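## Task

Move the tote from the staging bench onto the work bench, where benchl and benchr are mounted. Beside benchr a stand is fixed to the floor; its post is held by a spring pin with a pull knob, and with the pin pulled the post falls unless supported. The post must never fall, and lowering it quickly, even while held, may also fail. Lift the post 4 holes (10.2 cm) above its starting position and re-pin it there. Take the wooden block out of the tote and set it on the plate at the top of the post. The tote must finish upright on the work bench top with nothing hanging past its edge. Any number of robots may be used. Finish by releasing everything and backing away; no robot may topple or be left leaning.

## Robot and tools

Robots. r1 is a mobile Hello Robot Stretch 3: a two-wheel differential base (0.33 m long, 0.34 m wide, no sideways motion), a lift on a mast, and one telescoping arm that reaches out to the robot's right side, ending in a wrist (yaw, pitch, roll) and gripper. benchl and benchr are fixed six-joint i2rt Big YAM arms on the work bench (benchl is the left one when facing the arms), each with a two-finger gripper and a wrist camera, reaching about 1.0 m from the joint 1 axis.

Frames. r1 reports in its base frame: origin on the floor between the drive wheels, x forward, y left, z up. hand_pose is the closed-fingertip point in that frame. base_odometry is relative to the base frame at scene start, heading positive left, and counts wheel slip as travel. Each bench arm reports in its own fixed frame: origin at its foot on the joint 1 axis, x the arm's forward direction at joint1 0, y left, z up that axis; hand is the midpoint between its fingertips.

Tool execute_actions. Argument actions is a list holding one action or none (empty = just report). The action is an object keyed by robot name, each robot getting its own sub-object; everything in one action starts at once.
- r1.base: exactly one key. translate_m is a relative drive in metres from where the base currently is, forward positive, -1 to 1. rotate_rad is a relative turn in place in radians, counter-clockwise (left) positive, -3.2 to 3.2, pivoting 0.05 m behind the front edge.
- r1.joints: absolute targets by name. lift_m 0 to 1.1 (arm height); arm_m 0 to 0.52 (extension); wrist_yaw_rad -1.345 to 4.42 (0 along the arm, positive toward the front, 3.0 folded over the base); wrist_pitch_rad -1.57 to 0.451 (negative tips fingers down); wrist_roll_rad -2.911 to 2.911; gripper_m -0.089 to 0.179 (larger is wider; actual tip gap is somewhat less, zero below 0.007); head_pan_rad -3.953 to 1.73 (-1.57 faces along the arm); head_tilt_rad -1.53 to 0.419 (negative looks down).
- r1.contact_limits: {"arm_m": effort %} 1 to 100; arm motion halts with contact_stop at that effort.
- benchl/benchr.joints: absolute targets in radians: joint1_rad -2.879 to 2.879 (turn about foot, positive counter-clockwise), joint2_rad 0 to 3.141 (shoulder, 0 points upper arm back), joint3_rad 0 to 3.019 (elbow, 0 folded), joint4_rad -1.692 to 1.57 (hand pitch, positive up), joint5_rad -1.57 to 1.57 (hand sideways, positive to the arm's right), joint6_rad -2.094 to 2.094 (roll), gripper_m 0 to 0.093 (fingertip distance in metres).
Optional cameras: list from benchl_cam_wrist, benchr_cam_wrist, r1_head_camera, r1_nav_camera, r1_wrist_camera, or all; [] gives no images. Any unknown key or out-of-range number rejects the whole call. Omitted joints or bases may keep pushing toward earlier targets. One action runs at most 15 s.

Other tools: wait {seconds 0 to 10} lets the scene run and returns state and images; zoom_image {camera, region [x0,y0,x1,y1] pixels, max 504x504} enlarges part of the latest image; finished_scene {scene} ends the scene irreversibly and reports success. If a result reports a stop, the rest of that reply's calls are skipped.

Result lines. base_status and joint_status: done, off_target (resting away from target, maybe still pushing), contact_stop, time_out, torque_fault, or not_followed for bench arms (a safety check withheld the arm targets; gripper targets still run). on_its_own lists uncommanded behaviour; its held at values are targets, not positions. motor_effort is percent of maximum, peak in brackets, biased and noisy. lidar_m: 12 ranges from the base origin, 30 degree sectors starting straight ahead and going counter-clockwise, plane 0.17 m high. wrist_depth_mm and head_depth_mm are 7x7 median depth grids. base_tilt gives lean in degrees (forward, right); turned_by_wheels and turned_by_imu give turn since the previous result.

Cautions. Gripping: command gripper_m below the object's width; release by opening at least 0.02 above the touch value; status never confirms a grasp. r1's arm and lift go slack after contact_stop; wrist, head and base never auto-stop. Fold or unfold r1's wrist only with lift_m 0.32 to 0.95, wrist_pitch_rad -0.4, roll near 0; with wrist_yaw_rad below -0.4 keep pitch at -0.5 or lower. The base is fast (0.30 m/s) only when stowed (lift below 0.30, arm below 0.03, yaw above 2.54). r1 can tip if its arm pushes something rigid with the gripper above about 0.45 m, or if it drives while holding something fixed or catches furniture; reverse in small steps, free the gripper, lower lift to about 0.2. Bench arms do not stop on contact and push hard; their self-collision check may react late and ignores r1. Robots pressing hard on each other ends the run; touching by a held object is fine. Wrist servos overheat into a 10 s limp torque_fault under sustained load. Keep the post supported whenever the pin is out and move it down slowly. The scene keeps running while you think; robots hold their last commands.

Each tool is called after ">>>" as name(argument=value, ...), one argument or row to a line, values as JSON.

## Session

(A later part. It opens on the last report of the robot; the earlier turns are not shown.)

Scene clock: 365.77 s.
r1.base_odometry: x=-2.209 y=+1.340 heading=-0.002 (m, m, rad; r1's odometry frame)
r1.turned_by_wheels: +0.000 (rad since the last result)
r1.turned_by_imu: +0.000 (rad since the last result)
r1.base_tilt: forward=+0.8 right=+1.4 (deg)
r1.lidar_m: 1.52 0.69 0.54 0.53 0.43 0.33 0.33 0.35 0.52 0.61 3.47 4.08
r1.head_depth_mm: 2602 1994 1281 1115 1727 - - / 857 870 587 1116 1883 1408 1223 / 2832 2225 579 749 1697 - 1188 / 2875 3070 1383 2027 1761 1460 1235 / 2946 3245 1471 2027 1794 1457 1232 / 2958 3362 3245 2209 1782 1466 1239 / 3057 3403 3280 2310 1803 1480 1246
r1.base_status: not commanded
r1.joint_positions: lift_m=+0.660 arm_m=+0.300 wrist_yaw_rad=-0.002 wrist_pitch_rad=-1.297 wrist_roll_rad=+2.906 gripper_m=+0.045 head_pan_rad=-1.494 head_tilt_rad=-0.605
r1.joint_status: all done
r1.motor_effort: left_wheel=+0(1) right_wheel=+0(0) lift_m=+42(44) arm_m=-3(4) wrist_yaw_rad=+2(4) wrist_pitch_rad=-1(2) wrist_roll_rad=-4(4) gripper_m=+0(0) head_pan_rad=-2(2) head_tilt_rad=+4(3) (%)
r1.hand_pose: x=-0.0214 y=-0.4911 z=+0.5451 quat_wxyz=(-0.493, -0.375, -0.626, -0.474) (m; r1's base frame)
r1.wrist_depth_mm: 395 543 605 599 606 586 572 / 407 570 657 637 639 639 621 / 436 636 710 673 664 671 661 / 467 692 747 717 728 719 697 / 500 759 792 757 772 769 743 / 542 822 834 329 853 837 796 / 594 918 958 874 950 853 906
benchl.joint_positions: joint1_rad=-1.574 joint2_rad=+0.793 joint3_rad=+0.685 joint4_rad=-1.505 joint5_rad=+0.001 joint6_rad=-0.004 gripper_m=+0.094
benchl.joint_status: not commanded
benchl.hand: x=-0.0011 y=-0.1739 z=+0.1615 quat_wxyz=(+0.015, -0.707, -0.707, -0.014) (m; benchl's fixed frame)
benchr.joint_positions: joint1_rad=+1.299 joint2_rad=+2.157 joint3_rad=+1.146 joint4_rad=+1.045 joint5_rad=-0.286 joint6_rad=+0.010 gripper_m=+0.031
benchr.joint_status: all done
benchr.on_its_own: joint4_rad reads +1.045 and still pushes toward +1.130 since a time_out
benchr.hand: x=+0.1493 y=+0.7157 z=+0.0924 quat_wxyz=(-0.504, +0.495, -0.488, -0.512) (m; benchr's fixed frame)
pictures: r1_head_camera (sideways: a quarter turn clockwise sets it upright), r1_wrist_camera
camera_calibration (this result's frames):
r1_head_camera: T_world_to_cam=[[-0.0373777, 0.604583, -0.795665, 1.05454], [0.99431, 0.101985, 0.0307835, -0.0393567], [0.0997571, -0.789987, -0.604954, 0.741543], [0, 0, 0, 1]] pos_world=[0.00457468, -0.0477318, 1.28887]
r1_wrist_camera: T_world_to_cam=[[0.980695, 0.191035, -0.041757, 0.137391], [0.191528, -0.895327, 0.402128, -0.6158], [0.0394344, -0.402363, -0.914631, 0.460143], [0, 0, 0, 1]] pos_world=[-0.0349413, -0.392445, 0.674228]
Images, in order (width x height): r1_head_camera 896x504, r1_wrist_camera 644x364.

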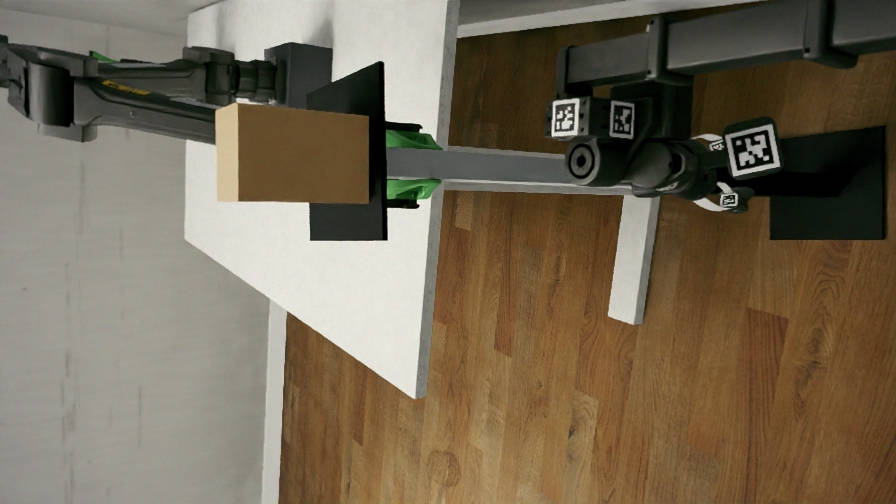

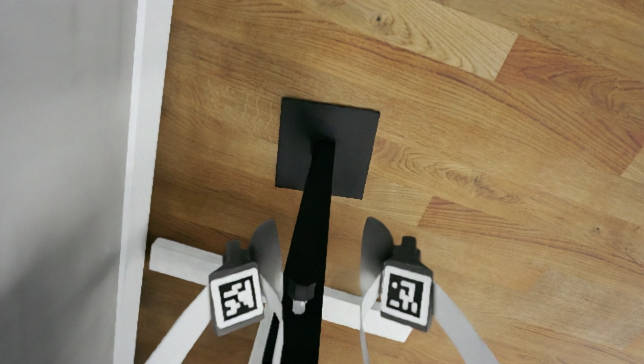

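>>> execute_actions(
  actions=[],
)

Scene clock: 370.10 s.
r1.base_odometry: x=-2.209 y=+1.340 heading=-0.002 (m, m, rad; r1's odometry frame)
r1.turned_by_wheels: +0.000 (rad since the last result)
r1.turned_by_imu: +0.000 (rad since the last result)
r1.base_tilt: forward=+0.7 right=+1.4 (deg)
r1.lidar_m: 1.52 0.69 0.54 0.53 0.43 0.33 0.33 0.35 0.52 0.61 3.46 4.09
r1.head_depth_mm: 2617 1971 1281 1109 1712 - - / 854 867 587 1121 1878 1406 1226 / 2804 2195 580 751 1712 - 1190 / 2875 3054 1388 2026 1773 1445 1231 / 2929 3245 1479 2042 1776 1459 1228 / 3014 3304 3215 2196 1796 1457 1239 / 3068 3457 3211 2298 1803 1468 1245
r1.base_status: not commanded
r1.joint_positions: lift_m=+0.660 arm_m=+0.300 wrist_yaw_rad=-0.002 wrist_pitch_rad=-1.297 wrist_roll_rad=+2.906 gripper_m=+0.045 head_pan_rad=-1.494 head_tilt_rad=-0.605
r1.joint_status: all done
r1.motor_effort: left_wheel=+0(1) right_wheel=+0(0) lift_m=+42(44) arm_m=-4(4) wrist_yaw_rad=+2(4) wrist_pitch_rad=-1(2) wrist_roll_rad=-4(4) gripper_m=+0(0) head_pan_rad=-1(2) head_tilt_rad=+3(3) (%)
r1.hand_pose: x=-0.0214 y=-0.4911 z=+0.5451 quat_wxyz=(-0.493, -0.375, -0.626, -0.474) (m; r1's base frame)
r1.wrist_depth_mm: 396 539 621 590 589 593 578 / 408 597 647 655 637 619 596 / 437 620 708 676 658 673 657 / 469 695 756 700 724 713 717 / 498 755 814 774 767 744 751 / 533 835 838 327 821 840 809 / 581 912 988 850 939 919 899
benchl.joint_positions: joint1_rad=-1.574 joint2_rad=+0.793 joint3_rad=+0.685 joint4_rad=-1.505 joint5_rad=+0.001 joint6_rad=-0.004 gripper_m=+0.094
benchl.joint_status: not commanded
benchl.hand: x=-0.0011 y=-0.1739 z=+0.1615 quat_wxyz=(+0.015, -0.707, -0.707, -0.014) (m; benchl's fixed frame)
benchr.joint_positions: joint1_rad=+1.299 joint2_rad=+2.157 joint3_rad=+1.146 joint4_rad=+1.045 joint5_rad=-0.286 joint6_rad=+0.010 gripper_m=+0.031
benchr.joint_status: all done
benchr.on_its_own: joint4_rad reads +1.045 and still pushes toward +1.130 since a time_out
benchr.hand: x=+0.1493 y=+0.7157 z=+0.0924 quat_wxyz=(-0.504, +0.495, -0.488, -0.512) (m; benchr's fixed frame)
pictures: benchl_cam_wrist, benchr_cam_wrist, r1_head_camera (sideways: a quarter turn clockwise sets it upright), r1_nav_camera (sideways: a quarter turn counterclockwise sets it upright), r1_wrist_camera
camera_calibration (this result's frames):
benchr_cam_wrist: T_world_to_cam=[[0.999767, 0.0215133, -0.00161567, -0.163478], [0.0105035, -0.550798, -0.834573, 0.479684], [-0.0188443, 0.834361, -0.550896, -0.421002], [0, 0, 0, 1]] pos_world=[0.150468, 0.618994, 0.168139]
r1_head_camera: T_world_to_cam=[[-0.0373777, 0.604583, -0.795665, 1.05454], [0.99431, 0.101985, 0.0307835, -0.0393567], [0.0997571, -0.789987, -0.604954, 0.741543], [0, 0, 0, 1]] pos_world=[0.00457468, -0.0477318, 1.28887]
r1_nav_camera: T_world_to_cam=[[0.0102571, -0.597967, 0.801455, -1.00285], [-0.997686, -0.0599946, -0.0319936, 0.100136], [0.0672141, -0.799272, -0.597198, 0.732096], [0, 0, 0, 1]] pos_world=[0.0609835, -0.0085174, 1.24415]
r1_wrist_camera: T_world_to_cam=[[0.980695, 0.191035, -0.0417571, 0.137391], [0.191528, -0.895327, 0.402128, -0.6158], [0.0394344, -0.402363, -0.914631, 0.460142], [0, 0, 0, 1]] pos_world=[-0.0349413, -0.392445, 0.674228]
Images, in order (width x height): benchl_cam_wrist 504x504, benchr_cam_wrist 504x504, r1_head_camera 896x504, r1_nav_camera 672x504, r1_wrist_camera 644x364.

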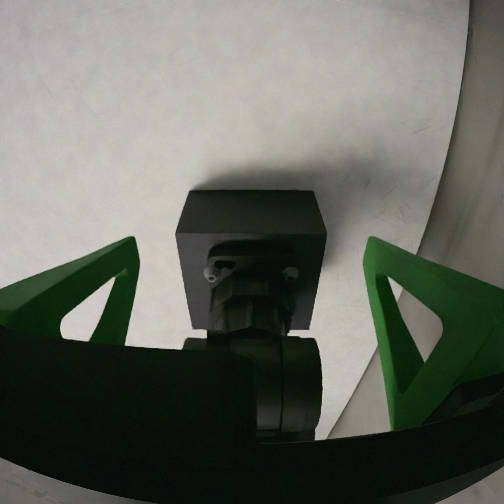

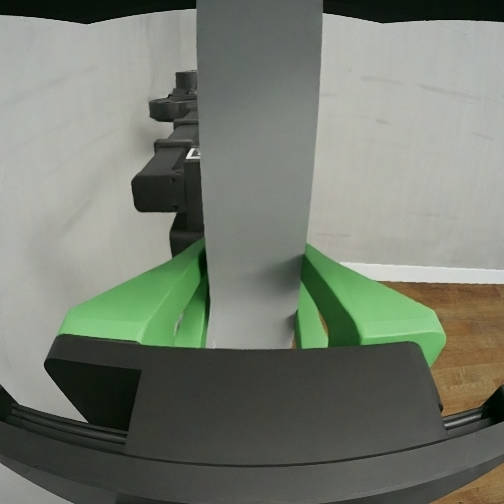

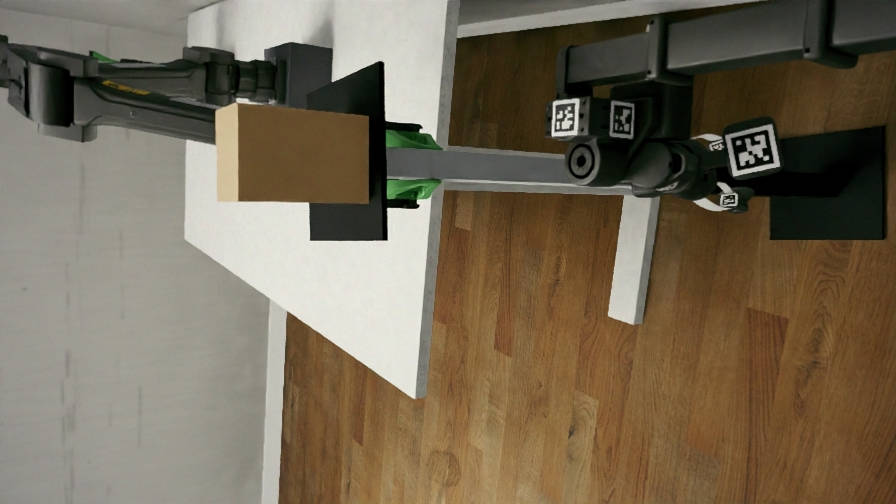

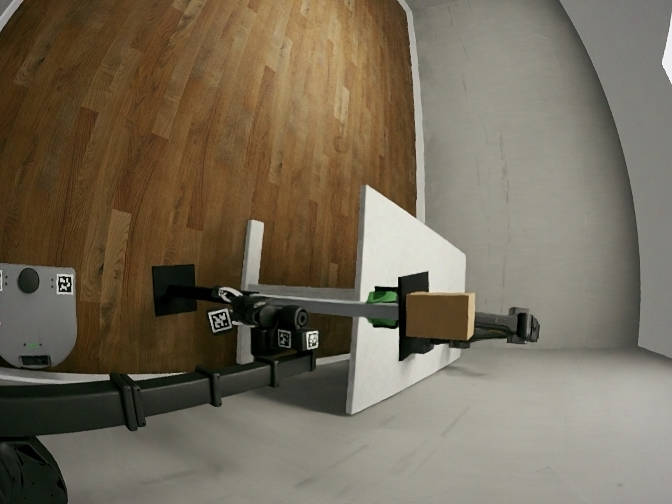

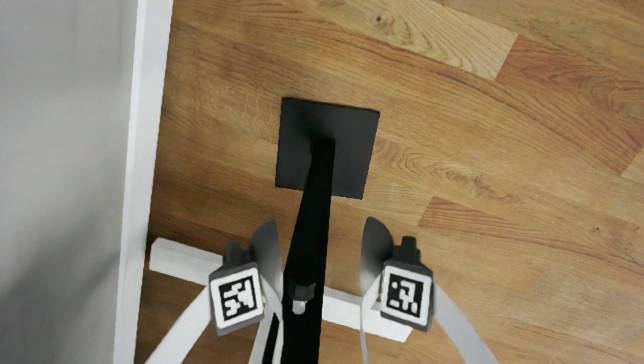

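>>> execute_actions(
  actions=[
    {"benchr":{"joints":{"joint2_rad":2.15,"joint4_rad":1.06}}},
  ],
  cameras=["r1_head_camera"],
)

>>> execute_actions(
  actions=[
    {"benchr":{"joints":{"joint2_rad":2.2}}},
  ],
  cameras=["r1_head_camera","r1_wrist_camera"],
)

Scene clock: 371.40 s.
r1.base_odometry: x=-2.209 y=+1.340 heading=-0.002 (m, m, rad; r1's odometry frame)
r1.turned_by_wheels: +0.000 (rad since the last result)
r1.turned_by_imu: +0.000 (rad since the last result)
r1.base_tilt: forward=+0.5 right=+1.1 (deg)
r1.lidar_m: 1.52 0.69 0.54 0.53 0.43 0.34 0.33 0.35 0.52 0.61 3.44 4.06
r1.head_depth_mm: 2591 1998 1288 1112 1717 - - / 860 867 590 1112 1862 1401 1225 / 2843 2218 580 748 1701 - 1189 / 2860 3047 1394 2025 1766 1453 1229 / 2935 3264 1470 2039 1773 1458 1242 / 2976 3293 3215 2214 1788 1460 1238 / 3054 3489 3241 2313 1793 1466 1249
r1.base_status: not commanded
r1.joint_positions: lift_m=+0.660 arm_m=+0.300 wrist_yaw_rad=-0.002 wrist_pitch_rad=-1.297 wrist_roll_rad=+2.906 gripper_m=+0.045 head_pan_rad=-1.494 head_tilt_rad=-0.605
r1.joint_status: not commanded
r1.motor_effort: left_wheel=-1(0) right_wheel=+0(0) lift_m=+41(42) arm_m=-4(3) wrist_yaw_rad=+2(3) wrist_pitch_rad=-1(1) wrist_roll_rad=-4(4) gripper_m=+0(0) head_pan_rad=-1(2) head_tilt_rad=+3(3) (%)
r1.hand_pose: x=-0.0214 y=-0.4911 z=+0.5451 quat_wxyz=(-0.493, -0.375, -0.626, -0.474) (m; r1's base frame)
r1.wrist_depth_mm: 400 541 613 615 585 583 575 / 406 576 644 633 633 617 609 / 439 638 700 681 662 659 669 / 465 699 769 702 715 701 698 / 502 771 790 774 767 775 761 / 537 821 822 332 829 839 812 / 577 918 990 872 926 886 868
benchl.joint_positions: joint1_rad=-1.574 joint2_rad=+0.793 joint3_rad=+0.685 joint4_rad=-1.505 joint5_rad=+0.001 joint6_rad=-0.004 gripper_m=+0.094
benchl.joint_status: not commanded
benchl.hand: x=-0.0011 y=-0.1739 z=+0.1615 quat_wxyz=(+0.015, -0.707, -0.707, -0.014) (m; benchl's fixed frame)
benchr.joint_positions: joint1_rad=+1.299 joint2_rad=+2.162 joint3_rad=+1.146 joint4_rad=+1.041 joint5_rad=-0.287 joint6_rad=+0.010 gripper_m=+0.031
benchr.joint_status: all done
benchr.hand: x=+0.1492 y=+0.7155 z=+0.0877 quat_wxyz=(-0.501, +0.497, -0.491, -0.510) (m; benchr's fixed frame)
pictures: r1_head_camera (sideways: a quarter turn clockwise sets it upright)
camera_calibration (this result's frames):
r1_head_camera: T_world_to_cam=[[-0.0373776, 0.604583, -0.795665, 1.05454], [0.99431, 0.101985, 0.0307835, -0.0393567], [0.099757, -0.789987, -0.604954, 0.741543], [0, 0, 0, 1]] pos_world=[0.00457468, -0.0477318, 1.28887]
Images, in order (width x height): r1_head_camera 896x504.

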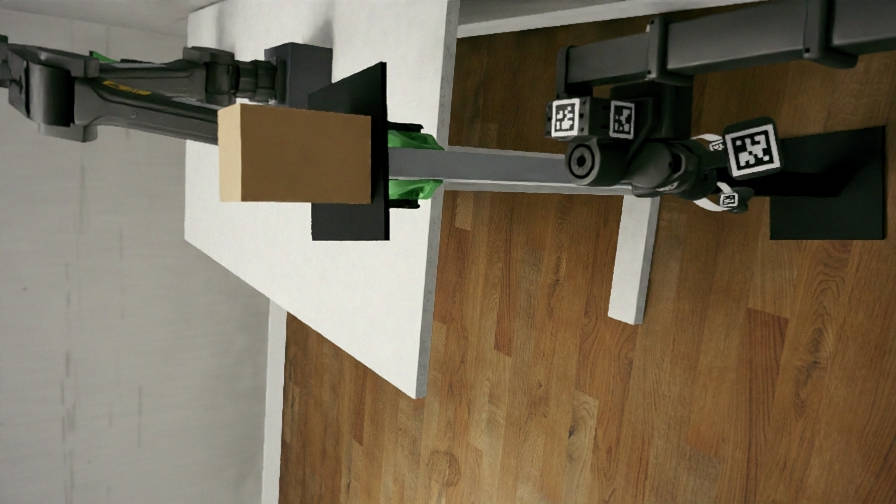

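Scene clock: 371.93 s.
r1.base_odometry: x=-2.209 y=+1.340 heading=-0.002 (m, m, rad; r1's odometry frame)
r1.turned_by_wheels: +0.000 (rad since the last result)
r1.turned_by_imu: +0.000 (rad since the last result)
r1.base_tilt: forward=+0.6 right=+1.3 (deg)
r1.lidar_m: 1.52 0.69 0.54 0.53 0.43 0.33 0.33 0.35 0.52 0.61 3.47 4.08
r1.head_depth_mm: 2587 1980 1283 1109 1725 - - / 855 870 590 1119 1876 1403 1217 / 2808 2258 579 747 1707 - 1190 / 2886 3048 1381 2023 1759 1447 1229 / 2917 3285 1474 2032 1784 1463 1242 / 2969 3313 3204 2181 1782 1461 1241 / 3055 3398 3257 2330 1800 1469 1242
r1.base_status: not commanded
r1.joint_positions: lift_m=+0.660 arm_m=+0.300 wrist_yaw_rad=-0.002 wrist_pitch_rad=-1.297 wrist_roll_rad=+2.906 gripper_m=+0.045 head_pan_rad=-1.494 head_tilt_rad=-0.605
r1.joint_status: not commanded
r1.motor_effort: left_wheel=+0(0) right_wheel=+0(0) lift_m=+42(42) arm_m=-4(3) wrist_yaw_rad=+2(2) wrist_pitch_rad=-1(1) wrist_roll_rad=-3(4) gripper_m=+0(1) head_pan_rad=-2(2) head_tilt_rad=+3(3) (%)
r1.hand_pose: x=-0.0214 y=-0.4911 z=+0.5451 quat_wxyz=(-0.493, -0.375, -0.626, -0.474) (m; r1's base frame)
r1.wrist_depth_mm: 399 537 610 615 598 586 582 / 410 576 660 637 643 613 598 / 446 629 688 685 682 660 647 / 471 694 776 721 732 721 712 / 503 771 805 772 778 756 758 / 534 827 827 325 812 850 832 / 580 944 975 853 932 890 854
benchl.joint_positions: joint1_rad=-1.574 joint2_rad=+0.793 joint3_rad=+0.685 joint4_rad=-1.505 joint5_rad=+0.001 joint6_rad=-0.004 gripper_m=+0.094
benchl.joint_status: not commanded
benchl.hand: x=-0.0011 y=-0.1739 z=+0.1615 quat_wxyz=(+0.015, -0.707, -0.707, -0.014) (m; benchl's fixed frame)
benchr.joint_positions: joint1_rad=+1.299 joint2_rad=+2.165 joint3_rad=+1.146 joint4_rad=+1.041 joint5_rad=-0.288 joint6_rad=+0.010 gripper_m=+0.031
benchr.joint_status: all done
benchr.hand: x=+0.1490 y=+0.7154 z=+0.0858 quat_wxyz=(-0.500, +0.498, -0.492, -0.510) (m; benchr's fixed frame)
pictures: r1_head_camera (sideways: a quarter turn clockwise sets it upright), r1_wrist_camera
camera_calibration (this result's frames):
r1_head_camera: T_world_to_cam=[[-0.0373777, 0.604583, -0.795665, 1.05454], [0.99431, 0.101985, 0.0307835, -0.0393567], [0.0997571, -0.789987, -0.604954, 0.741543], [0, 0, 0, 1]] pos_world=[0.00457468, -0.0477318, 1.28887]
r1_wrist_camera: T_world_to_cam=[[0.980695, 0.191035, -0.041757, 0.137391], [0.191528, -0.895327, 0.402128, -0.6158], [0.0394344, -0.402363, -0.914631, 0.460142], [0, 0, 0, 1]] pos_world=[-0.0349413, -0.392445, 0.674228]
Images, in order (width x height): r1_head_camera 896x504, r1_wrist_camera 644x364.

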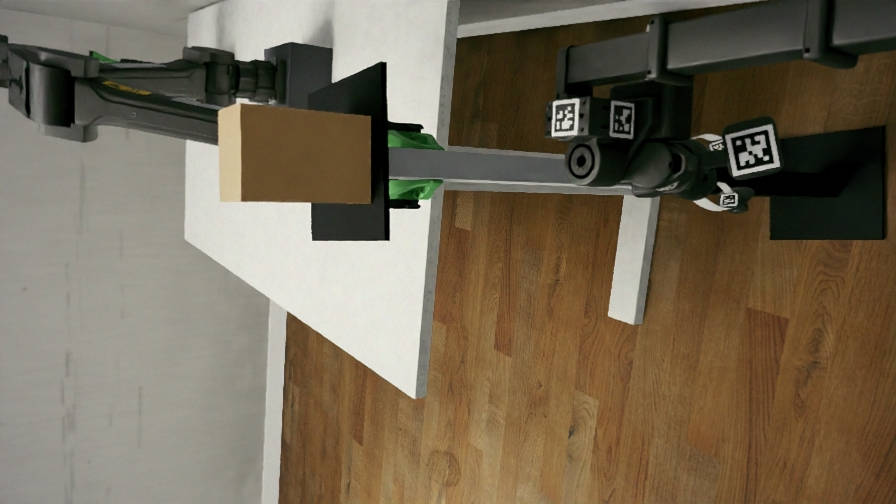

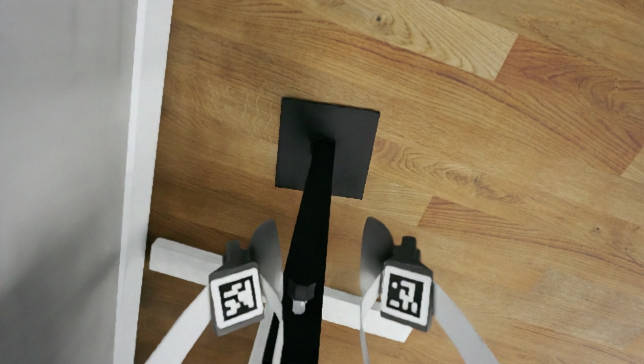

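>>> execute_actions(
  actions=[
    {"benchr":{"joints":{"joint2_rad":2.26}}},
  ],
  cameras=["r1_head_camera"],
)

Scene clock: 372.97 s.
r1.base_odometry: x=-2.209 y=+1.340 heading=-0.002 (m, m, rad; r1's odometry frame)
r1.turned_by_wheels: +0.000 (rad since the last result)
r1.turned_by_imu: +0.000 (rad since the last result)
r1.base_tilt: forward=+0.6 right=+1.4 (deg)
r1.lidar_m: 1.52 0.69 0.54 0.53 0.43 0.33 0.33 0.35 0.52 0.61 3.45 4.06
r1.head_depth_mm: 2601 1983 1284 1108 1707 - - / 858 868 591 1115 1868 1401 1221 / 2823 2222 578 748 1713 - 1190 / 2872 3031 1384 1998 1776 1459 1231 / 2933 3234 1478 2026 1775 1460 1239 / 2997 3389 3229 2220 1780 1465 1240 / 3011 3393 3233 2309 1798 1466 1242
r1.base_status: not commanded
r1.joint_positions: lift_m=+0.660 arm_m=+0.300 wrist_yaw_rad=-0.002 wrist_pitch_rad=-1.297 wrist_roll_rad=+2.906 gripper_m=+0.045 head_pan_rad=-1.494 head_tilt_rad=-0.605
r1.joint_status: not commanded
r1.motor_effort: left_wheel=+0(0) right_wheel=+0(0) lift_m=+41(42) arm_m=-4(4) wrist_yaw_rad=+2(2) wrist_pitch_rad=-1(1) wrist_roll_rad=-4(4) gripper_m=+0(0) head_pan_rad=-2(2) head_tilt_rad=+4(3) (%)
r1.hand_pose: x=-0.0214 y=-0.4911 z=+0.5451 quat_wxyz=(-0.493, -0.375, -0.626, -0.474) (m; r1's base frame)
r1.wrist_depth_mm: 393 558 616 611 587 583 585 / 416 573 658 647 624 616 616 / 442 640 699 675 684 670 649 / 474 699 761 713 730 706 688 / 502 795 793 797 782 760 749 / 542 833 845 330 820 814 825 / 588 942 947 872 945 890 869
benchl.joint_positions: joint1_rad=-1.574 joint2_rad=+0.793 joint3_rad=+0.685 joint4_rad=-1.505 joint5_rad=+0.001 joint6_rad=-0.004 gripper_m=+0.094
benchl.joint_status: not commanded
benchl.hand: x=-0.0011 y=-0.1739 z=+0.1615 quat_wxyz=(+0.015, -0.707, -0.707, -0.014) (m; benchl's fixed frame)
benchr.joint_positions: joint1_rad=+1.299 joint2_rad=+2.180 joint3_rad=+1.149 joint4_rad=+1.072 joint5_rad=-0.290 joint6_rad=+0.010 gripper_m=+0.031
benchr.joint_status: all done
benchr.hand: x=+0.1489 y=+0.7156 z=+0.0842 quat_wxyz=(-0.506, +0.495, -0.485, -0.514) (m; benchr's fixed frame)
pictures: r1_head_camera (sideways: a quarter turn clockwise sets it upright)
camera_calibration (this result's frames):
r1_head_camera: T_world_to_cam=[[-0.0373777, 0.604583, -0.795665, 1.05454], [0.99431, 0.101985, 0.0307835, -0.0393567], [0.0997571, -0.789987, -0.604954, 0.741543], [0, 0, 0, 1]] pos_world=[0.00457468, -0.0477318, 1.28887]
Images, in order (width x height): r1_head_camera 896x504.

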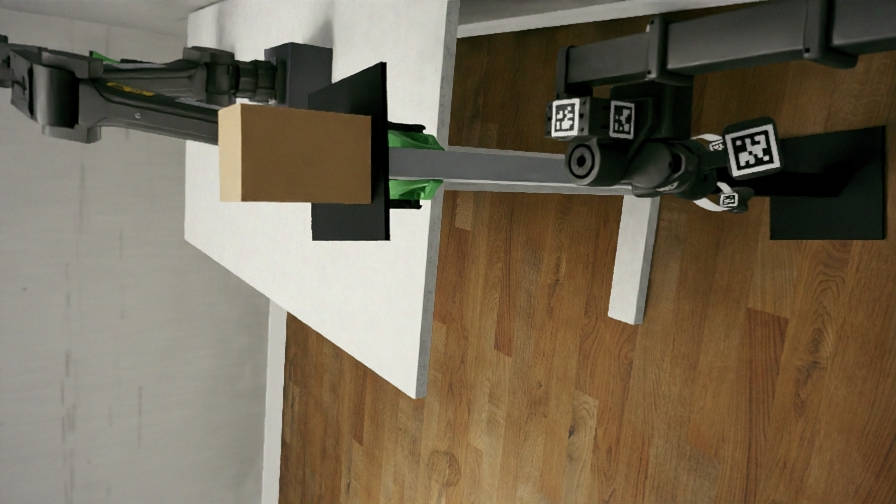

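Locked (hand pivoting, plate still). Release.

>>> execute_actions(
  actions=[
    {"benchr":{"joints":{"joint2_rad":2.18,"gripper_m":0.09}},"r1":{"joints":{"arm_m":0.05}}},
  ],
  cameras=["r1_head_camera"],
)

>>> execute_actions(
  actions=[
    {"benchr":{"joints":{"joint2_rad":2.1,"joint3_rad":0.75,"joint4_rad":1.3}},"r1":{"joints":{"wrist_roll_rad":0,"wrist_pitch_rad":-0.4,"lift_m":0.6,"arm_m":0.0}}},
  ],
  cameras=["r1_head_camera"],
)

Scene clock: 377.00 s.
r1.base_odometry: x=-2.209 y=+1.340 heading=-0.002 (m, m, rad; r1's odometry frame)
r1.turned_by_wheels: +0.000 (rad since the last result)
r1.turned_by_imu: +0.000 (rad since the last result)
r1.base_tilt: forward=+0.8 right=+1.3 (deg)
r1.lidar_m: 1.52 0.69 0.54 0.53 0.43 0.33 0.33 0.35 0.52 0.61 3.45 4.06
r1.head_depth_mm: 2593 1991 1279 1110 1690 1431 1247 / 857 871 590 1070 1754 1442 1259 / 2825 2230 579 744 1557 1344 1194 / 2877 3076 1385 2026 1761 1455 1232 / 2926 3274 1477 2030 1786 1455 1236 / 2984 3325 3197 2206 1787 1469 1240 / 3035 3430 3246 2303 1793 1466 1244
r1.base_status: not commanded
r1.joint_positions: lift_m=+0.660 arm_m=+0.050 wrist_yaw_rad=-0.001 wrist_pitch_rad=-1.297 wrist_roll_rad=+2.905 gripper_m=+0.045 head_pan_rad=-1.494 head_tilt_rad=-0.605
r1.joint_status: all done
r1.motor_effort: left_wheel=+0(0) right_wheel=+0(0) lift_m=+42(42) arm_m=-3(5) wrist_yaw_rad=+1(3) wrist_pitch_rad=-1(1) wrist_roll_rad=-3(3) gripper_m=+0(0) head_pan_rad=-2(2) head_tilt_rad=+4(4) (%)
r1.hand_pose: x=-0.0213 y=-0.2411 z=+0.5451 quat_wxyz=(-0.493, -0.374, -0.626, -0.474) (m; r1's base frame)
r1.wrist_depth_mm: 364 508 617 - 601 580 564 / 394 554 685 649 645 623 616 / 408 615 709 679 672 655 669 / 436 672 756 741 726 698 706 / 469 717 818 779 764 756 751 / 495 799 871 860 821 833 786 / 550 889 968 968 928 882 895
benchl.joint_positions: joint1_rad=-1.574 joint2_rad=+0.793 joint3_rad=+0.685 joint4_rad=-1.505 joint5_rad=+0.001 joint6_rad=-0.004 gripper_m=+0.094
benchl.joint_status: not commanded
benchl.hand: x=-0.0011 y=-0.1739 z=+0.1615 quat_wxyz=(+0.015, -0.707, -0.707, -0.014) (m; benchl's fixed frame)
benchr.joint_positions: joint1_rad=+1.299 joint2_rad=+2.182 joint3_rad=+1.143 joint4_rad=+1.068 joint5_rad=-0.283 joint6_rad=+0.010 gripper_m=+0.090
benchr.joint_status: all done
benchr.hand: x=+0.1496 y=+0.7136 z=+0.0792 quat_wxyz=(-0.504, +0.495, -0.491, -0.510) (m; benchr's fixed frame)
pictures: r1_head_camera (sideways: a quarter turn clockwise sets it upright)
camera_calibration (this result's frames):
r1_head_camera: T_world_to_cam=[[-0.0373777, 0.604583, -0.795665, 1.05454], [0.99431, 0.101985, 0.0307835, -0.0393567], [0.0997571, -0.789987, -0.604954, 0.741543], [0, 0, 0, 1]] pos_world=[0.00457468, -0.0477318, 1.28887]
Images, in order (width x height): r1_head_camera 896x504.

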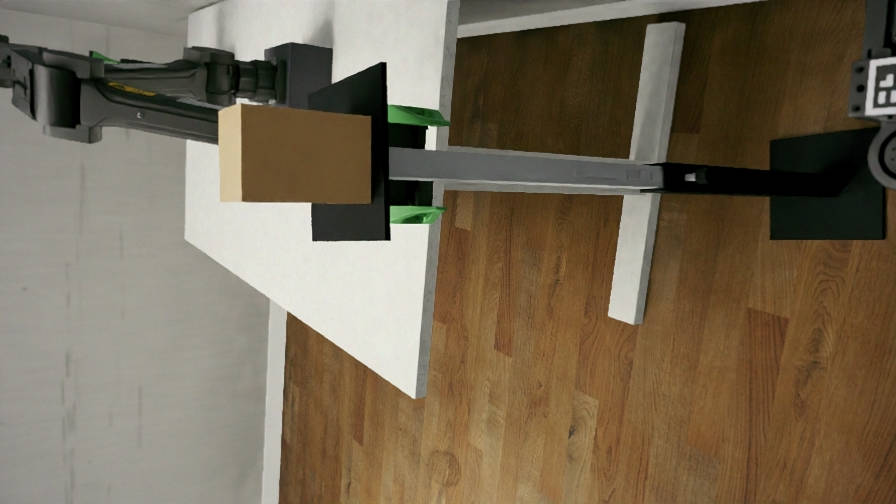

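Scene clock: 379.13 s.
r1.base_odometry: x=-2.209 y=+1.340 heading=-0.002 (m, m, rad; r1's odometry frame)
r1.turned_by_wheels: +0.000 (rad since the last result)
r1.turned_by_imu: +0.000 (rad since the last result)
r1.base_tilt: forward=+0.6 right=+1.3 (deg)
r1.lidar_m: 1.52 0.69 0.54 0.53 0.43 0.33 0.33 0.35 0.52 0.61 3.43 4.09
r1.head_depth_mm: 2517 1973 1280 1108 1697 1441 1222 / 883 936 591 1074 1755 1442 1219 / 2817 2225 579 860 1572 1347 1189 / 2899 3084 1391 2013 1763 1451 1226 / 2950 3298 1481 2025 1774 1463 1229 / 3016 3371 3216 2202 1790 1466 1245 / 3042 3381 3237 2300 1791 1470 1247
r1.base_status: not commanded
r1.joint_positions: lift_m=+0.600 arm_m=+0.000 wrist_yaw_rad=-0.001 wrist_pitch_rad=-0.421 wrist_roll_rad=+0.007 gripper_m=+0.045 head_pan_rad=-1.494 head_tilt_rad=-0.605
r1.joint_status: all done
r1.motor_effort: left_wheel=+0(0) right_wheel=+0(0) lift_m=+23(36) arm_m=-3(4) wrist_yaw_rad=+1(1) wrist_pitch_rad=+6(6) wrist_roll_rad=-4(5) gripper_m=+0(0) head_pan_rad=-1(1) head_tilt_rad=+3(3) (%)
r1.hand_pose: x=-0.0218 y=-0.3692 z=+0.6123 quat_wxyz=(+0.689, +0.147, -0.693, -0.149) (m; r1's base frame)
r1.wrist_depth_mm: - - - - - 738 450 / - - - - - 729 443 / - - - - - 717 440 / - - - - - 680 433 / - - - - - 704 435 / 905 924 957 867 931 692 427 / 800 774 752 723 753 633 430
benchl.joint_positions: joint1_rad=-1.574 joint2_rad=+0.793 joint3_rad=+0.685 joint4_rad=-1.505 joint5_rad=+0.001 joint6_rad=-0.004 gripper_m=+0.094
benchl.joint_status: not commanded
benchl.hand: x=-0.0011 y=-0.1739 z=+0.1615 quat_wxyz=(+0.015, -0.707, -0.707, -0.014) (m; benchl's fixed frame)
benchr.joint_positions: joint1_rad=+1.299 joint2_rad=+2.112 joint3_rad=+0.750 joint4_rad=+1.279 joint5_rad=-0.283 joint6_rad=+0.010 gripper_m=+0.090
benchr.joint_status: all done
benchr.hand: x=+0.1134 y=+0.5835 z=+0.0260 quat_wxyz=(-0.469, +0.514, -0.525, -0.490) (m; benchr's fixed frame)
pictures: r1_head_camera (sideways: a quarter turn clockwise sets it upright)
camera_calibration (this result's frames):
r1_head_camera: T_world_to_cam=[[-0.0373779, 0.604583, -0.795665, 1.05454], [0.994309, 0.101985, 0.0307835, -0.0393567], [0.0997573, -0.789987, -0.604954, 0.741543], [0, 0, 0, 1]] pos_world=[0.00457469, -0.0477318, 1.28887]
Images, in order (width x height): r1_head_camera 896x504.

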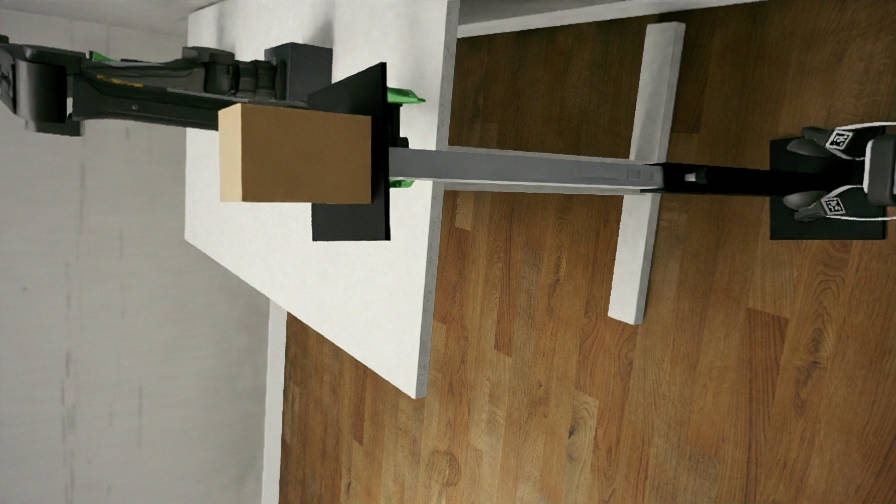

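>>> execute_actions(
  actions=[
    {"benchr":{"joints":{"joint2_rad":1.95,"joint3_rad":0.5,"joint4_rad":1.0}},"r1":{"joints":{"wrist_yaw_rad":3.0,"head_pan_rad":-0.3,"head_tilt_rad":-0.5}}},
  ],
  cameras=["r1_nav_camera","benchr_cam_wrist"],
)

>>> execute_actions(
  actions=[
    {"benchr":{"joints":{"joint1_rad":1.0,"joint2_rad":1.2,"joint3_rad":0.4,"joint4_rad":-0.5,"joint5_rad":0}},"r1":{"joints":{"lift_m":0.25}}},
  ],
  cameras=["r1_nav_camera","r1_head_camera"],
)

Scene clock: 383.33 s.
r1.base_odometry: x=-2.209 y=+1.340 heading=-0.002 (m, m, rad; r1's odometry frame)
r1.turned_by_wheels: +0.000 (rad since the last result)
r1.turned_by_imu: +0.000 (rad since the last result)
r1.base_tilt: forward=+0.6 right=+1.3 (deg)
r1.lidar_m: 1.53 0.69 0.54 0.53 0.43 0.33 0.33 0.35 0.52 0.61 3.47 4.08
r1.head_depth_mm: - - 3931 2612 1946 1545 1283 / - - - 2635 1945 1557 1291 / - - - 2633 1947 1560 1292 / - - - 2641 1961 1567 1301 / 3867 - - 2688 1973 1578 1304 / 3821 - - 2693 1988 1582 1301 / 3747 3927 3426 2592 1998 1586 1311
r1.base_status: not commanded
r1.joint_positions: lift_m=+0.600 arm_m=+0.000 wrist_yaw_rad=+2.997 wrist_pitch_rad=-0.421 wrist_roll_rad=+0.006 gripper_m=+0.045 head_pan_rad=-0.307 head_tilt_rad=-0.508
r1.joint_status: all done
r1.motor_effort: left_wheel=+1(0) right_wheel=+0(1) lift_m=+22(23) arm_m=-3(4) wrist_yaw_rad=+4(5) wrist_pitch_rad=+6(6) wrist_roll_rad=-4(4) gripper_m=+0(0) head_pan_rad=+2(31) head_tilt_rad=+5(18) (%)
r1.hand_pose: x=+0.0111 y=+0.0765 z=+0.6124 quat_wxyz=(+0.198, +0.702, +0.097, +0.677) (m; r1's base frame)
r1.wrist_depth_mm: 409 - 511 512 520 524 534 / 406 - 549 559 562 561 582 / 417 - 591 617 637 615 638 / 412 531 652 663 671 701 711 / 410 560 731 734 741 761 781 / 411 573 - 821 827 854 837 / 409 547 758 772 741 769 759
benchl.joint_positions: joint1_rad=-1.574 joint2_rad=+0.793 joint3_rad=+0.685 joint4_rad=-1.505 joint5_rad=+0.001 joint6_rad=-0.004 gripper_m=+0.094
benchl.joint_status: not commanded
benchl.hand: x=-0.0011 y=-0.1739 z=+0.1615 quat_wxyz=(+0.015, -0.707, -0.707, -0.014) (m; benchl's fixed frame)
benchr.joint_positions: joint1_rad=+1.299 joint2_rad=+1.956 joint3_rad=+0.499 joint4_rad=+1.009 joint5_rad=-0.283 joint6_rad=+0.010 gripper_m=+0.090
benchr.joint_status: all done
benchr.hand: x=+0.0848 y=+0.4809 z=-0.0273 quat_wxyz=(-0.346, +0.563, -0.625, -0.415) (m; benchr's fixed frame)
pictures: benchr_cam_wrist, r1_nav_camera (sideways: a quarter turn counterclockwise sets it upright)
camera_calibration (this result's frames):
benchr_cam_wrist: T_world_to_cam=[[0.990929, -0.0146776, -0.133584, -0.079571], [-0.0795528, -0.865211, -0.495057, 0.419232], [-0.108312, 0.501194, -0.85853, -0.132843], [0, 0, 0, 1]] pos_world=[0.0978117, 0.428136, 0.0828645]
r1_nav_camera: T_world_to_cam=[[0.481083, -0.190106, 0.855814, -1.07659], [-0.315218, -0.948428, -0.0334833, 0.0979166], [0.818044, -0.25366, -0.516198, 0.622133], [0, 0, 0, 1]] pos_world=[0.0398643, 0.0460104, 1.24579]
Images, in order (width x height): benchr_cam_wrist 504x504, r1_nav_camera 672x504.

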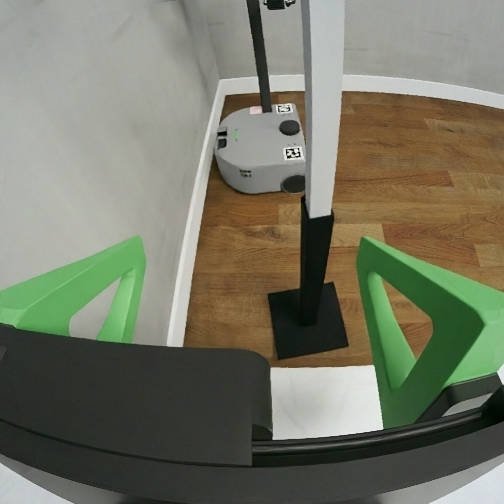

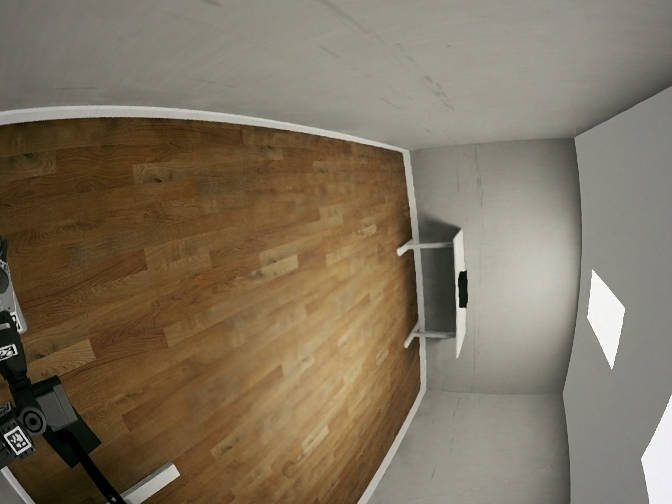

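Scene clock: 387.33 s.
r1.base_odometry: x=-2.209 y=+1.340 heading=-0.002 (m, m, rad; r1's odometry frame)
r1.turned_by_wheels: +0.000 (rad since the last result)
r1.turned_by_imu: +0.000 (rad since the last result)
r1.base_tilt: forward=+0.7 right=+1.3 (deg)
r1.lidar_m: 1.52 0.69 0.54 0.53 0.43 0.33 0.33 0.35 0.52 0.61 3.46 4.09
r1.head_depth_mm: - - 3959 2610 1931 1541 1287 / - - - 2604 1948 1554 1292 / - - - 2681 1957 1558 1299 / 3966 - - 2679 1976 1563 1295 / 3855 - - 2690 1991 1567 1305 / 3807 - - 2697 1974 1579 1307 / 3703 3979 3411 2592 1995 1579 1313
r1.base_status: not commanded
r1.joint_positions: lift_m=+0.250 arm_m=+0.000 wrist_yaw_rad=+2.997 wrist_pitch_rad=-0.420 wrist_roll_rad=+0.006 gripper_m=+0.045 head_pan_rad=-0.307 head_tilt_rad=-0.508
r1.joint_status: all done
r1.motor_effort: left_wheel=+0(0) right_wheel=-1(0) lift_m=+22(24) arm_m=-3(3) wrist_yaw_rad=+4(4) wrist_pitch_rad=+6(6) wrist_roll_rad=-4(4) gripper_m=+0(1) head_pan_rad=+3(2) head_tilt_rad=+5(4) (%)
r1.hand_pose: x=+0.0111 y=+0.0766 z=+0.2626 quat_wxyz=(+0.198, +0.702, +0.097, +0.677) (m; r1's base frame)
r1.wrist_depth_mm: 413 - 514 525 525 527 535 / 409 - 547 567 568 567 576 / 417 - 599 605 627 642 634 / 410 536 636 651 647 652 651 / 407 534 600 570 588 565 560 / 395 474 - - 486 463 461 / - - - - 395 401 400
benchl.joint_positions: joint1_rad=-1.574 joint2_rad=+0.793 joint3_rad=+0.685 joint4_rad=-1.505 joint5_rad=+0.001 joint6_rad=-0.004 gripper_m=+0.094
benchl.joint_status: not commanded
benchl.hand: x=-0.0011 y=-0.1739 z=+0.1615 quat_wxyz=(+0.015, -0.707, -0.707, -0.014) (m; benchl's fixed frame)
benchr.joint_positions: joint1_rad=+1.000 joint2_rad=+1.212 joint3_rad=+0.399 joint4_rad=-0.490 joint5_rad=-0.002 joint6_rad=+0.010 gripper_m=+0.090
benchr.joint_status: all done
benchr.hand: x=+0.1513 y=+0.2353 z=-0.0058 quat_wxyz=(-0.116, +0.471, -0.872, -0.065) (m; benchr's fixed frame)
pictures: r1_head_camera (sideways: a quarter turn clockwise sets it upright), r1_nav_camera (sideways: a quarter turn counterclockwise sets it upright)
camera_calibration (this result's frames):
r1_head_camera: T_world_to_cam=[[-0.49789, 0.167551, -0.850901, 1.12936], [0.275237, 0.960964, 0.0281739, -0.0315765], [0.822405, -0.220172, -0.52457, 0.632555], [0, 0, 0, 1]] pos_world=[0.0507717, -0.0196113, 1.29368]
r1_nav_camera: T_world_to_cam=[[0.481096, -0.19006, 0.855818, -1.0766], [-0.31513, -0.948458, -0.0334833, 0.0979162], [0.818071, -0.253585, -0.516193, 0.622126], [0, 0, 0, 1]] pos_world=[0.0398603, 0.0460135, 1.24579]
Images, in order (width x height): r1_head_camera 896x504, r1_nav_camera 672x504.

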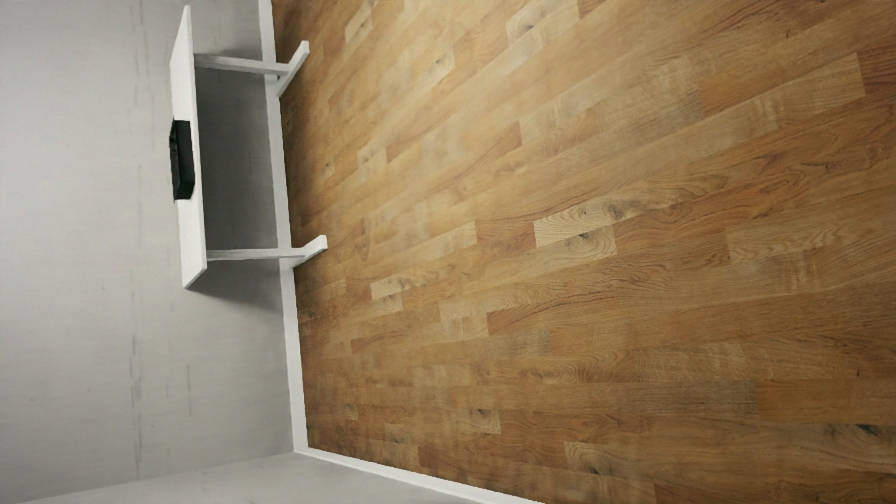

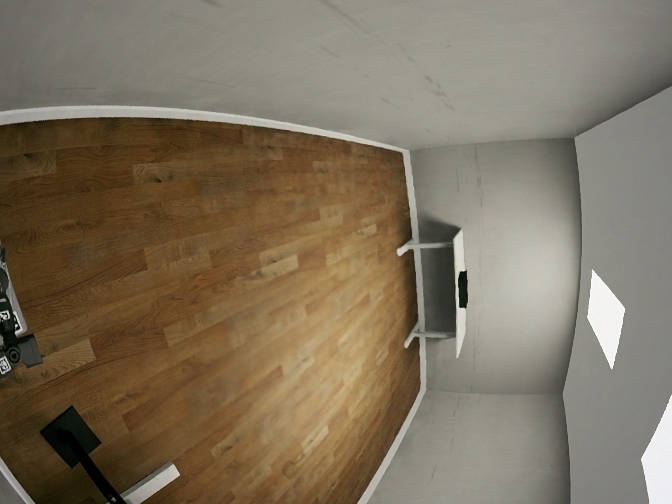

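>>> execute_actions(
  actions=[
    {"benchr":{"joints":{"joint1_rad":1.556,"joint2_rad":0.785,"joint3_rad":0.683,"joint4_rad":-1.5}},"r1":{"base":{"translate_m":0.5}}},
  ],
  cameras=[],
)

>>> execute_actions(
  actions=[
    {"r1":{"base":{"rotate_rad":-0.568},"joints":{"head_pan_rad":0.3}}},
  ],
  cameras=[],
)

>>> execute_actions(
  actions=[
    {"r1":{"base":{"translate_m":1.0}}},
  ],
  cameras=[],
)

>>> execute_actions(
  actions=[
    {"r1":{"base":{"translate_m":1.0}}},
  ],
  cameras=["r1_nav_camera","r1_head_camera"],
)

Scene clock: 392.63 s.
r1.base_odometry: x=-1.709 y=+1.339 heading=-0.002 (m, m, rad; r1's odometry frame)
r1.turned_by_wheels: +0.000 (rad since the last result)
r1.turned_by_imu: +0.002 (rad since the last result)
r1.base_tilt: forward=+0.6 right=+1.3 (deg)
r1.lidar_m: 1.38 0.63 0.49 0.48 0.52 0.76 0.83 0.89 0.79 3.27 3.52 3.59
r1.head_depth_mm: 3693 - 3877 2607 1944 1552 1291 / 3682 3891 - 2640 1957 1556 1292 / 3543 3780 - 2663 1956 1561 1287 / 3500 3789 3826 2661 1984 1570 1296 / 3480 3754 3970 2683 1991 1575 1305 / 3394 3676 3899 2730 1985 1575 1307 / 3286 3519 3161 2520 2002 1588 1314
r1.base_status: done
r1.joint_positions: lift_m=+0.250 arm_m=+0.000 wrist_yaw_rad=+2.998 wrist_pitch_rad=-0.420 wrist_roll_rad=+0.006 gripper_m=+0.045 head_pan_rad=-0.307 head_tilt_rad=-0.506
r1.joint_status: not commanded
r1.motor_effort: left_wheel=+0(9) right_wheel=+0(7) lift_m=+23(23) arm_m=-4(3) wrist_yaw_rad=+3(3) wrist_pitch_rad=+6(6) wrist_roll_rad=-3(3) gripper_m=+0(0) head_pan_rad=+3(3) head_tilt_rad=+4(5) (%)
r1.hand_pose: x=+0.0109 y=+0.0766 z=+0.2626 quat_wxyz=(+0.197, +0.702, +0.097, +0.677) (m; r1's base frame)
r1.wrist_depth_mm: 456 - 463 467 482 482 490 / 497 - 508 507 514 518 538 / 533 - 560 548 569 574 589 / 577 572 600 595 605 613 624 / 581 571 579 563 589 556 561 / 483 495 - - 482 462 462 / - - - - 395 407 396
benchl.joint_positions: joint1_rad=-1.574 joint2_rad=+0.793 joint3_rad=+0.685 joint4_rad=-1.505 joint5_rad=+0.001 joint6_rad=-0.004 gripper_m=+0.094
benchl.joint_status: not commanded
benchl.hand: x=-0.0011 y=-0.1739 z=+0.1615 quat_wxyz=(+0.015, -0.707, -0.707, -0.014) (m; benchl's fixed frame)
benchr.joint_positions: joint1_rad=+1.548 joint2_rad=+0.774 joint3_rad=+0.666 joint4_rad=-1.490 joint5_rad=+0.000 joint6_rad=+0.010 gripper_m=+0.090
benchr.joint_status: all done
benchr.hand: x=+0.0042 y=+0.1714 z=+0.1568 quat_wxyz=(+0.010, +0.696, -0.718, +0.009) (m; benchr's fixed frame)
pictures: none
No camera images: the call's "cameras" was empty. Leave "cameras" out to get every camera's image.

Scene clock: 394.10 s.
r1.base_odometry: x=-1.709 y=+1.339 heading=-0.569 (m, m, rad; r1's odometry frame)
r1.turned_by_wheels: -0.568 (rad since the last result)
r1.turned_by_imu: -0.571 (rad since the last result)
r1.base_tilt: forward=+0.7 right=+1.2 (deg)
r1.lidar_m: 3.57 1.57 0.65 0.49 0.49 0.51 0.73 0.83 0.87 0.79 2.33 3.48
r1.head_depth_mm: 3640 3920 3994 2615 1943 1549 1294 / 3562 3827 - 2653 1967 1548 1293 / 3555 3781 3790 2666 1962 1561 1294 / 3446 3811 - 2663 1961 1569 1300 / 3409 3739 - 2699 1999 1571 1301 / 3375 3696 3833 2731 1986 1576 1310 / 3217 2972 2648 2343 1917 1578 1310
r1.base_status: done
r1.joint_positions: lift_m=+0.250 arm_m=+0.000 wrist_yaw_rad=+2.998 wrist_pitch_rad=-0.420 wrist_roll_rad=+0.006 gripper_m=+0.045 head_pan_rad=+0.293 head_tilt_rad=-0.506
r1.joint_status: all done
r1.motor_effort: left_wheel=+3(8) right_wheel=-4(10) lift_m=+22(23) arm_m=-4(3) wrist_yaw_rad=+2(3) wrist_pitch_rad=+6(6) wrist_roll_rad=-3(4) gripper_m=+0(0) head_pan_rad=+2(24) head_tilt_rad=+4(4) (%)
r1.hand_pose: x=+0.0109 y=+0.0766 z=+0.2626 quat_wxyz=(+0.197, +0.702, +0.097, +0.677) (m; r1's base frame)
r1.wrist_depth_mm: 372 - 484 567 708 869 - / 384 - 530 621 748 - - / 409 - 552 658 830 909 915 / 442 484 608 679 696 709 689 / 467 511 598 574 587 558 559 / 467 497 - - 488 466 465 / - - - - 393 406 405
benchl.joint_positions: joint1_rad=-1.574 joint2_rad=+0.793 joint3_rad=+0.685 joint4_rad=-1.505 joint5_rad=+0.001 joint6_rad=-0.004 gripper_m=+0.094
benchl.joint_status: not commanded
benchl.hand: x=-0.0011 y=-0.1739 z=+0.1615 quat_wxyz=(+0.015, -0.707, -0.707, -0.014) (m; benchl's fixed frame)
benchr.joint_positions: joint1_rad=+1.548 joint2_rad=+0.774 joint3_rad=+0.666 joint4_rad=-1.490 joint5_rad=+0.000 joint6_rad=+0.010 gripper_m=+0.090
benchr.joint_status: not commanded
benchr.hand: x=+0.0042 y=+0.1714 z=+0.1568 quat_wxyz=(+0.010, +0.696, -0.718, +0.009) (m; benchr's fixed frame)
pictures: none
No camera images: the call's "cameras" was empty. Leave "cameras" out to get every camera's image.

Scene clock: 399.23 s.
r1.base_odometry: x=-0.867 y=+0.800 heading=-0.569 (m, m, rad; r1's odometry frame)
r1.turned_by_wheels: +0.000 (rad since the last result)
r1.turned_by_imu: +0.005 (rad since the last result)
r1.base_tilt: forward=+0.8 right=+1.2 (deg)
r1.lidar_m: 3.04 2.62 1.26 0.96 0.94 0.99 1.42 1.36 1.43 2.26 2.83 2.99
r1.head_depth_mm: 2778 2952 3278 2640 1945 1558 1289 / 2729 2905 3247 2654 1946 1547 1292 / 2685 2876 3266 2631 1964 1565 1292 / 2647 2854 3202 2670 1984 1570 1301 / 2596 2830 3103 2687 1990 1570 1297 / 2568 2820 3119 2687 1985 1579 1306 / 2559 2788 3029 2710 2004 1573 1320
r1.base_status: done
r1.joint_positions: lift_m=+0.250 arm_m=+0.000 wrist_yaw_rad=+2.998 wrist_pitch_rad=-0.420 wrist_roll_rad=+0.006 gripper_m=+0.045 head_pan_rad=+0.293 head_tilt_rad=-0.506
r1.joint_status: not commanded
r1.motor_effort: left_wheel=+2(10) right_wheel=-4(8) lift_m=+22(22) arm_m=-3(3) wrist_yaw_rad=+2(2) wrist_pitch_rad=+6(6) wrist_roll_rad=-3(3) gripper_m=+0(0) head_pan_rad=+3(2) head_tilt_rad=+4(4) (%)
r1.hand_pose: x=+0.0109 y=+0.0766 z=+0.2626 quat_wxyz=(+0.197, +0.702, +0.097, +0.677) (m; r1's base frame)
r1.wrist_depth_mm: 692 - 881 - - - - / 712 - 950 - - - - / 759 - 951 931 953 926 913 / 733 731 720 690 701 691 690 / 581 572 598 566 592 562 547 / 480 495 - - 482 477 465 / - - - - 396 408 403
benchl.joint_positions: joint1_rad=-1.574 joint2_rad=+0.793 joint3_rad=+0.685 joint4_rad=-1.505 joint5_rad=+0.001 joint6_rad=-0.004 gripper_m=+0.094
benchl.joint_status: not commanded
benchl.hand: x=-0.0011 y=-0.1739 z=+0.1615 quat_wxyz=(+0.015, -0.707, -0.707, -0.014) (m; benchl's fixed frame)
benchr.joint_positions: joint1_rad=+1.548 joint2_rad=+0.774 joint3_rad=+0.666 joint4_rad=-1.490 joint5_rad=+0.000 joint6_rad=+0.010 gripper_m=+0.090
benchr.joint_status: not commanded
benchr.hand: x=+0.0042 y=+0.1714 z=+0.1568 quat_wxyz=(+0.010, +0.696, -0.718, +0.009) (m; benchr's fixed frame)
pictures: none
No camera images: the call's "cameras" was empty. Leave "cameras" out to get every camera's image.

Scene clock: 404.37 s.
r1.base_odometry: x=-0.024 y=+0.261 heading=-0.569 (m, m, rad; r1's odometry frame)
r1.turned_by_wheels: +0.000 (rad since the last result)
r1.turned_by_imu: +0.005 (rad since the last result)
r1.base_tilt: forward=+0.7 right=+1.3 (deg)
r1.lidar_m: 2.03 1.71 1.85 1.42 1.40 1.46 2.10 2.20 2.60 2.43 2.38 2.52
r1.head_depth_mm: 1926 2108 1889 2485 1948 1555 1289 / 1911 2071 1704 2461 1958 1555 1288 / 1876 2041 1693 2428 1953 1566 1292 / 1845 2022 1663 2429 1967 1558 1305 / 1811 1983 1831 2347 1985 1575 1299 / 1794 1963 1829 2317 1987 1582 1307 / 1784 1909 2091 2311 2003 1579 1303
r1.base_status: done
r1.joint_positions: lift_m=+0.250 arm_m=+0.000 wrist_yaw_rad=+2.998 wrist_pitch_rad=-0.420 wrist_roll_rad=+0.006 gripper_m=+0.045 head_pan_rad=+0.293 head_tilt_rad=-0.506
r1.joint_status: not commanded
r1.motor_effort: left_wheel=+2(11) right_wheel=-3(7) lift_m=+23(23) arm_m=-3(4) wrist_yaw_rad=+3(2) wrist_pitch_rad=+6(5) wrist_roll_rad=-4(4) gripper_m=+0(0) head_pan_rad=+2(3) head_tilt_rad=+4(4) (%)
r1.hand_pose: x=+0.0109 y=+0.0766 z=+0.2626 quat_wxyz=(+0.197, +0.702, +0.097, +0.677) (m; r1's base frame)
r1.wrist_depth_mm: - - - - - - - / - - - - - - - / 981 - 952 946 941 931 889 / 709 713 718 698 713 702 690 / 586 583 601 564 588 566 551 / 480 495 - - 488 464 466 / - - - - 398 403 400
benchl.joint_positions: joint1_rad=-1.574 joint2_rad=+0.793 joint3_rad=+0.685 joint4_rad=-1.505 joint5_rad=+0.001 joint6_rad=-0.004 gripper_m=+0.094
benchl.joint_status: not commanded
benchl.hand: x=-0.0011 y=-0.1739 z=+0.1615 quat_wxyz=(+0.015, -0.707, -0.707, -0.014) (m; benchl's fixed frame)
benchr.joint_positions: joint1_rad=+1.548 joint2_rad=+0.774 joint3_rad=+0.666 joint4_rad=-1.490 joint5_rad=+0.000 joint6_rad=+0.010 gripper_m=+0.090
benchr.joint_status: not commanded
benchr.hand: x=+0.0042 y=+0.1714 z=+0.1568 quat_wxyz=(+0.010, +0.696, -0.718, +0.009) (m; benchr's fixed frame)
pictures: r1_head_camera (sideways: a quarter turn clockwise sets it upright), r1_nav_camera (sideways: a quarter turn counterclockwise sets it upright)
camera_calibration (this result's frames):
r1_head_camera: T_world_to_cam=[[-0.504434, -0.142604, -0.851593, 1.1303], [-0.315632, 0.948464, 0.0281367, -0.0279239], [0.803693, 0.282983, -0.523448, 0.631209], [0, 0, 0, 1]] pos_world=[0.0540514, 0.00904873, 1.29375]
r1_nav_camera: T_world_to_cam=[[0.503281, 0.114542, 0.856498, -1.07762], [0.275654, -0.960673, -0.0335013, 0.0943358], [0.818977, 0.252958, -0.515062, 0.62065], [0, 0, 0, 1]] pos_world=[0.00804374, 0.0570608, 1.24581]
Images, in order (width x height): r1_head_camera 896x504, r1_nav_camera 672x504.

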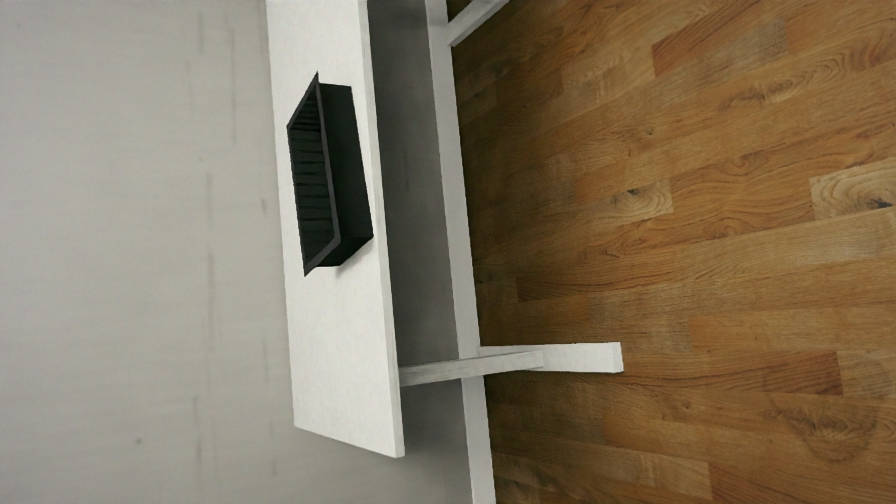

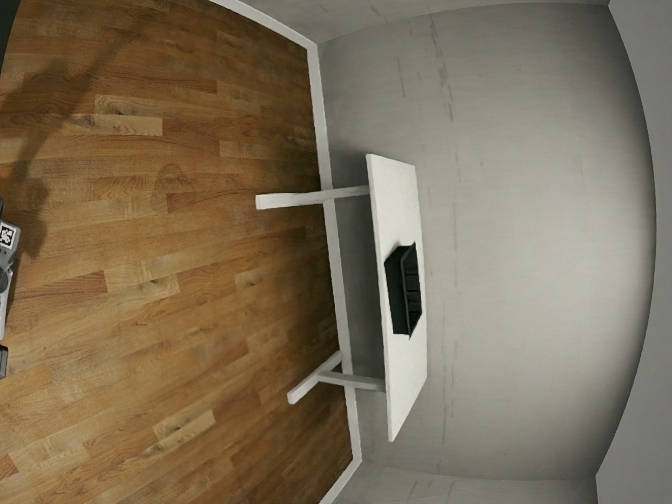

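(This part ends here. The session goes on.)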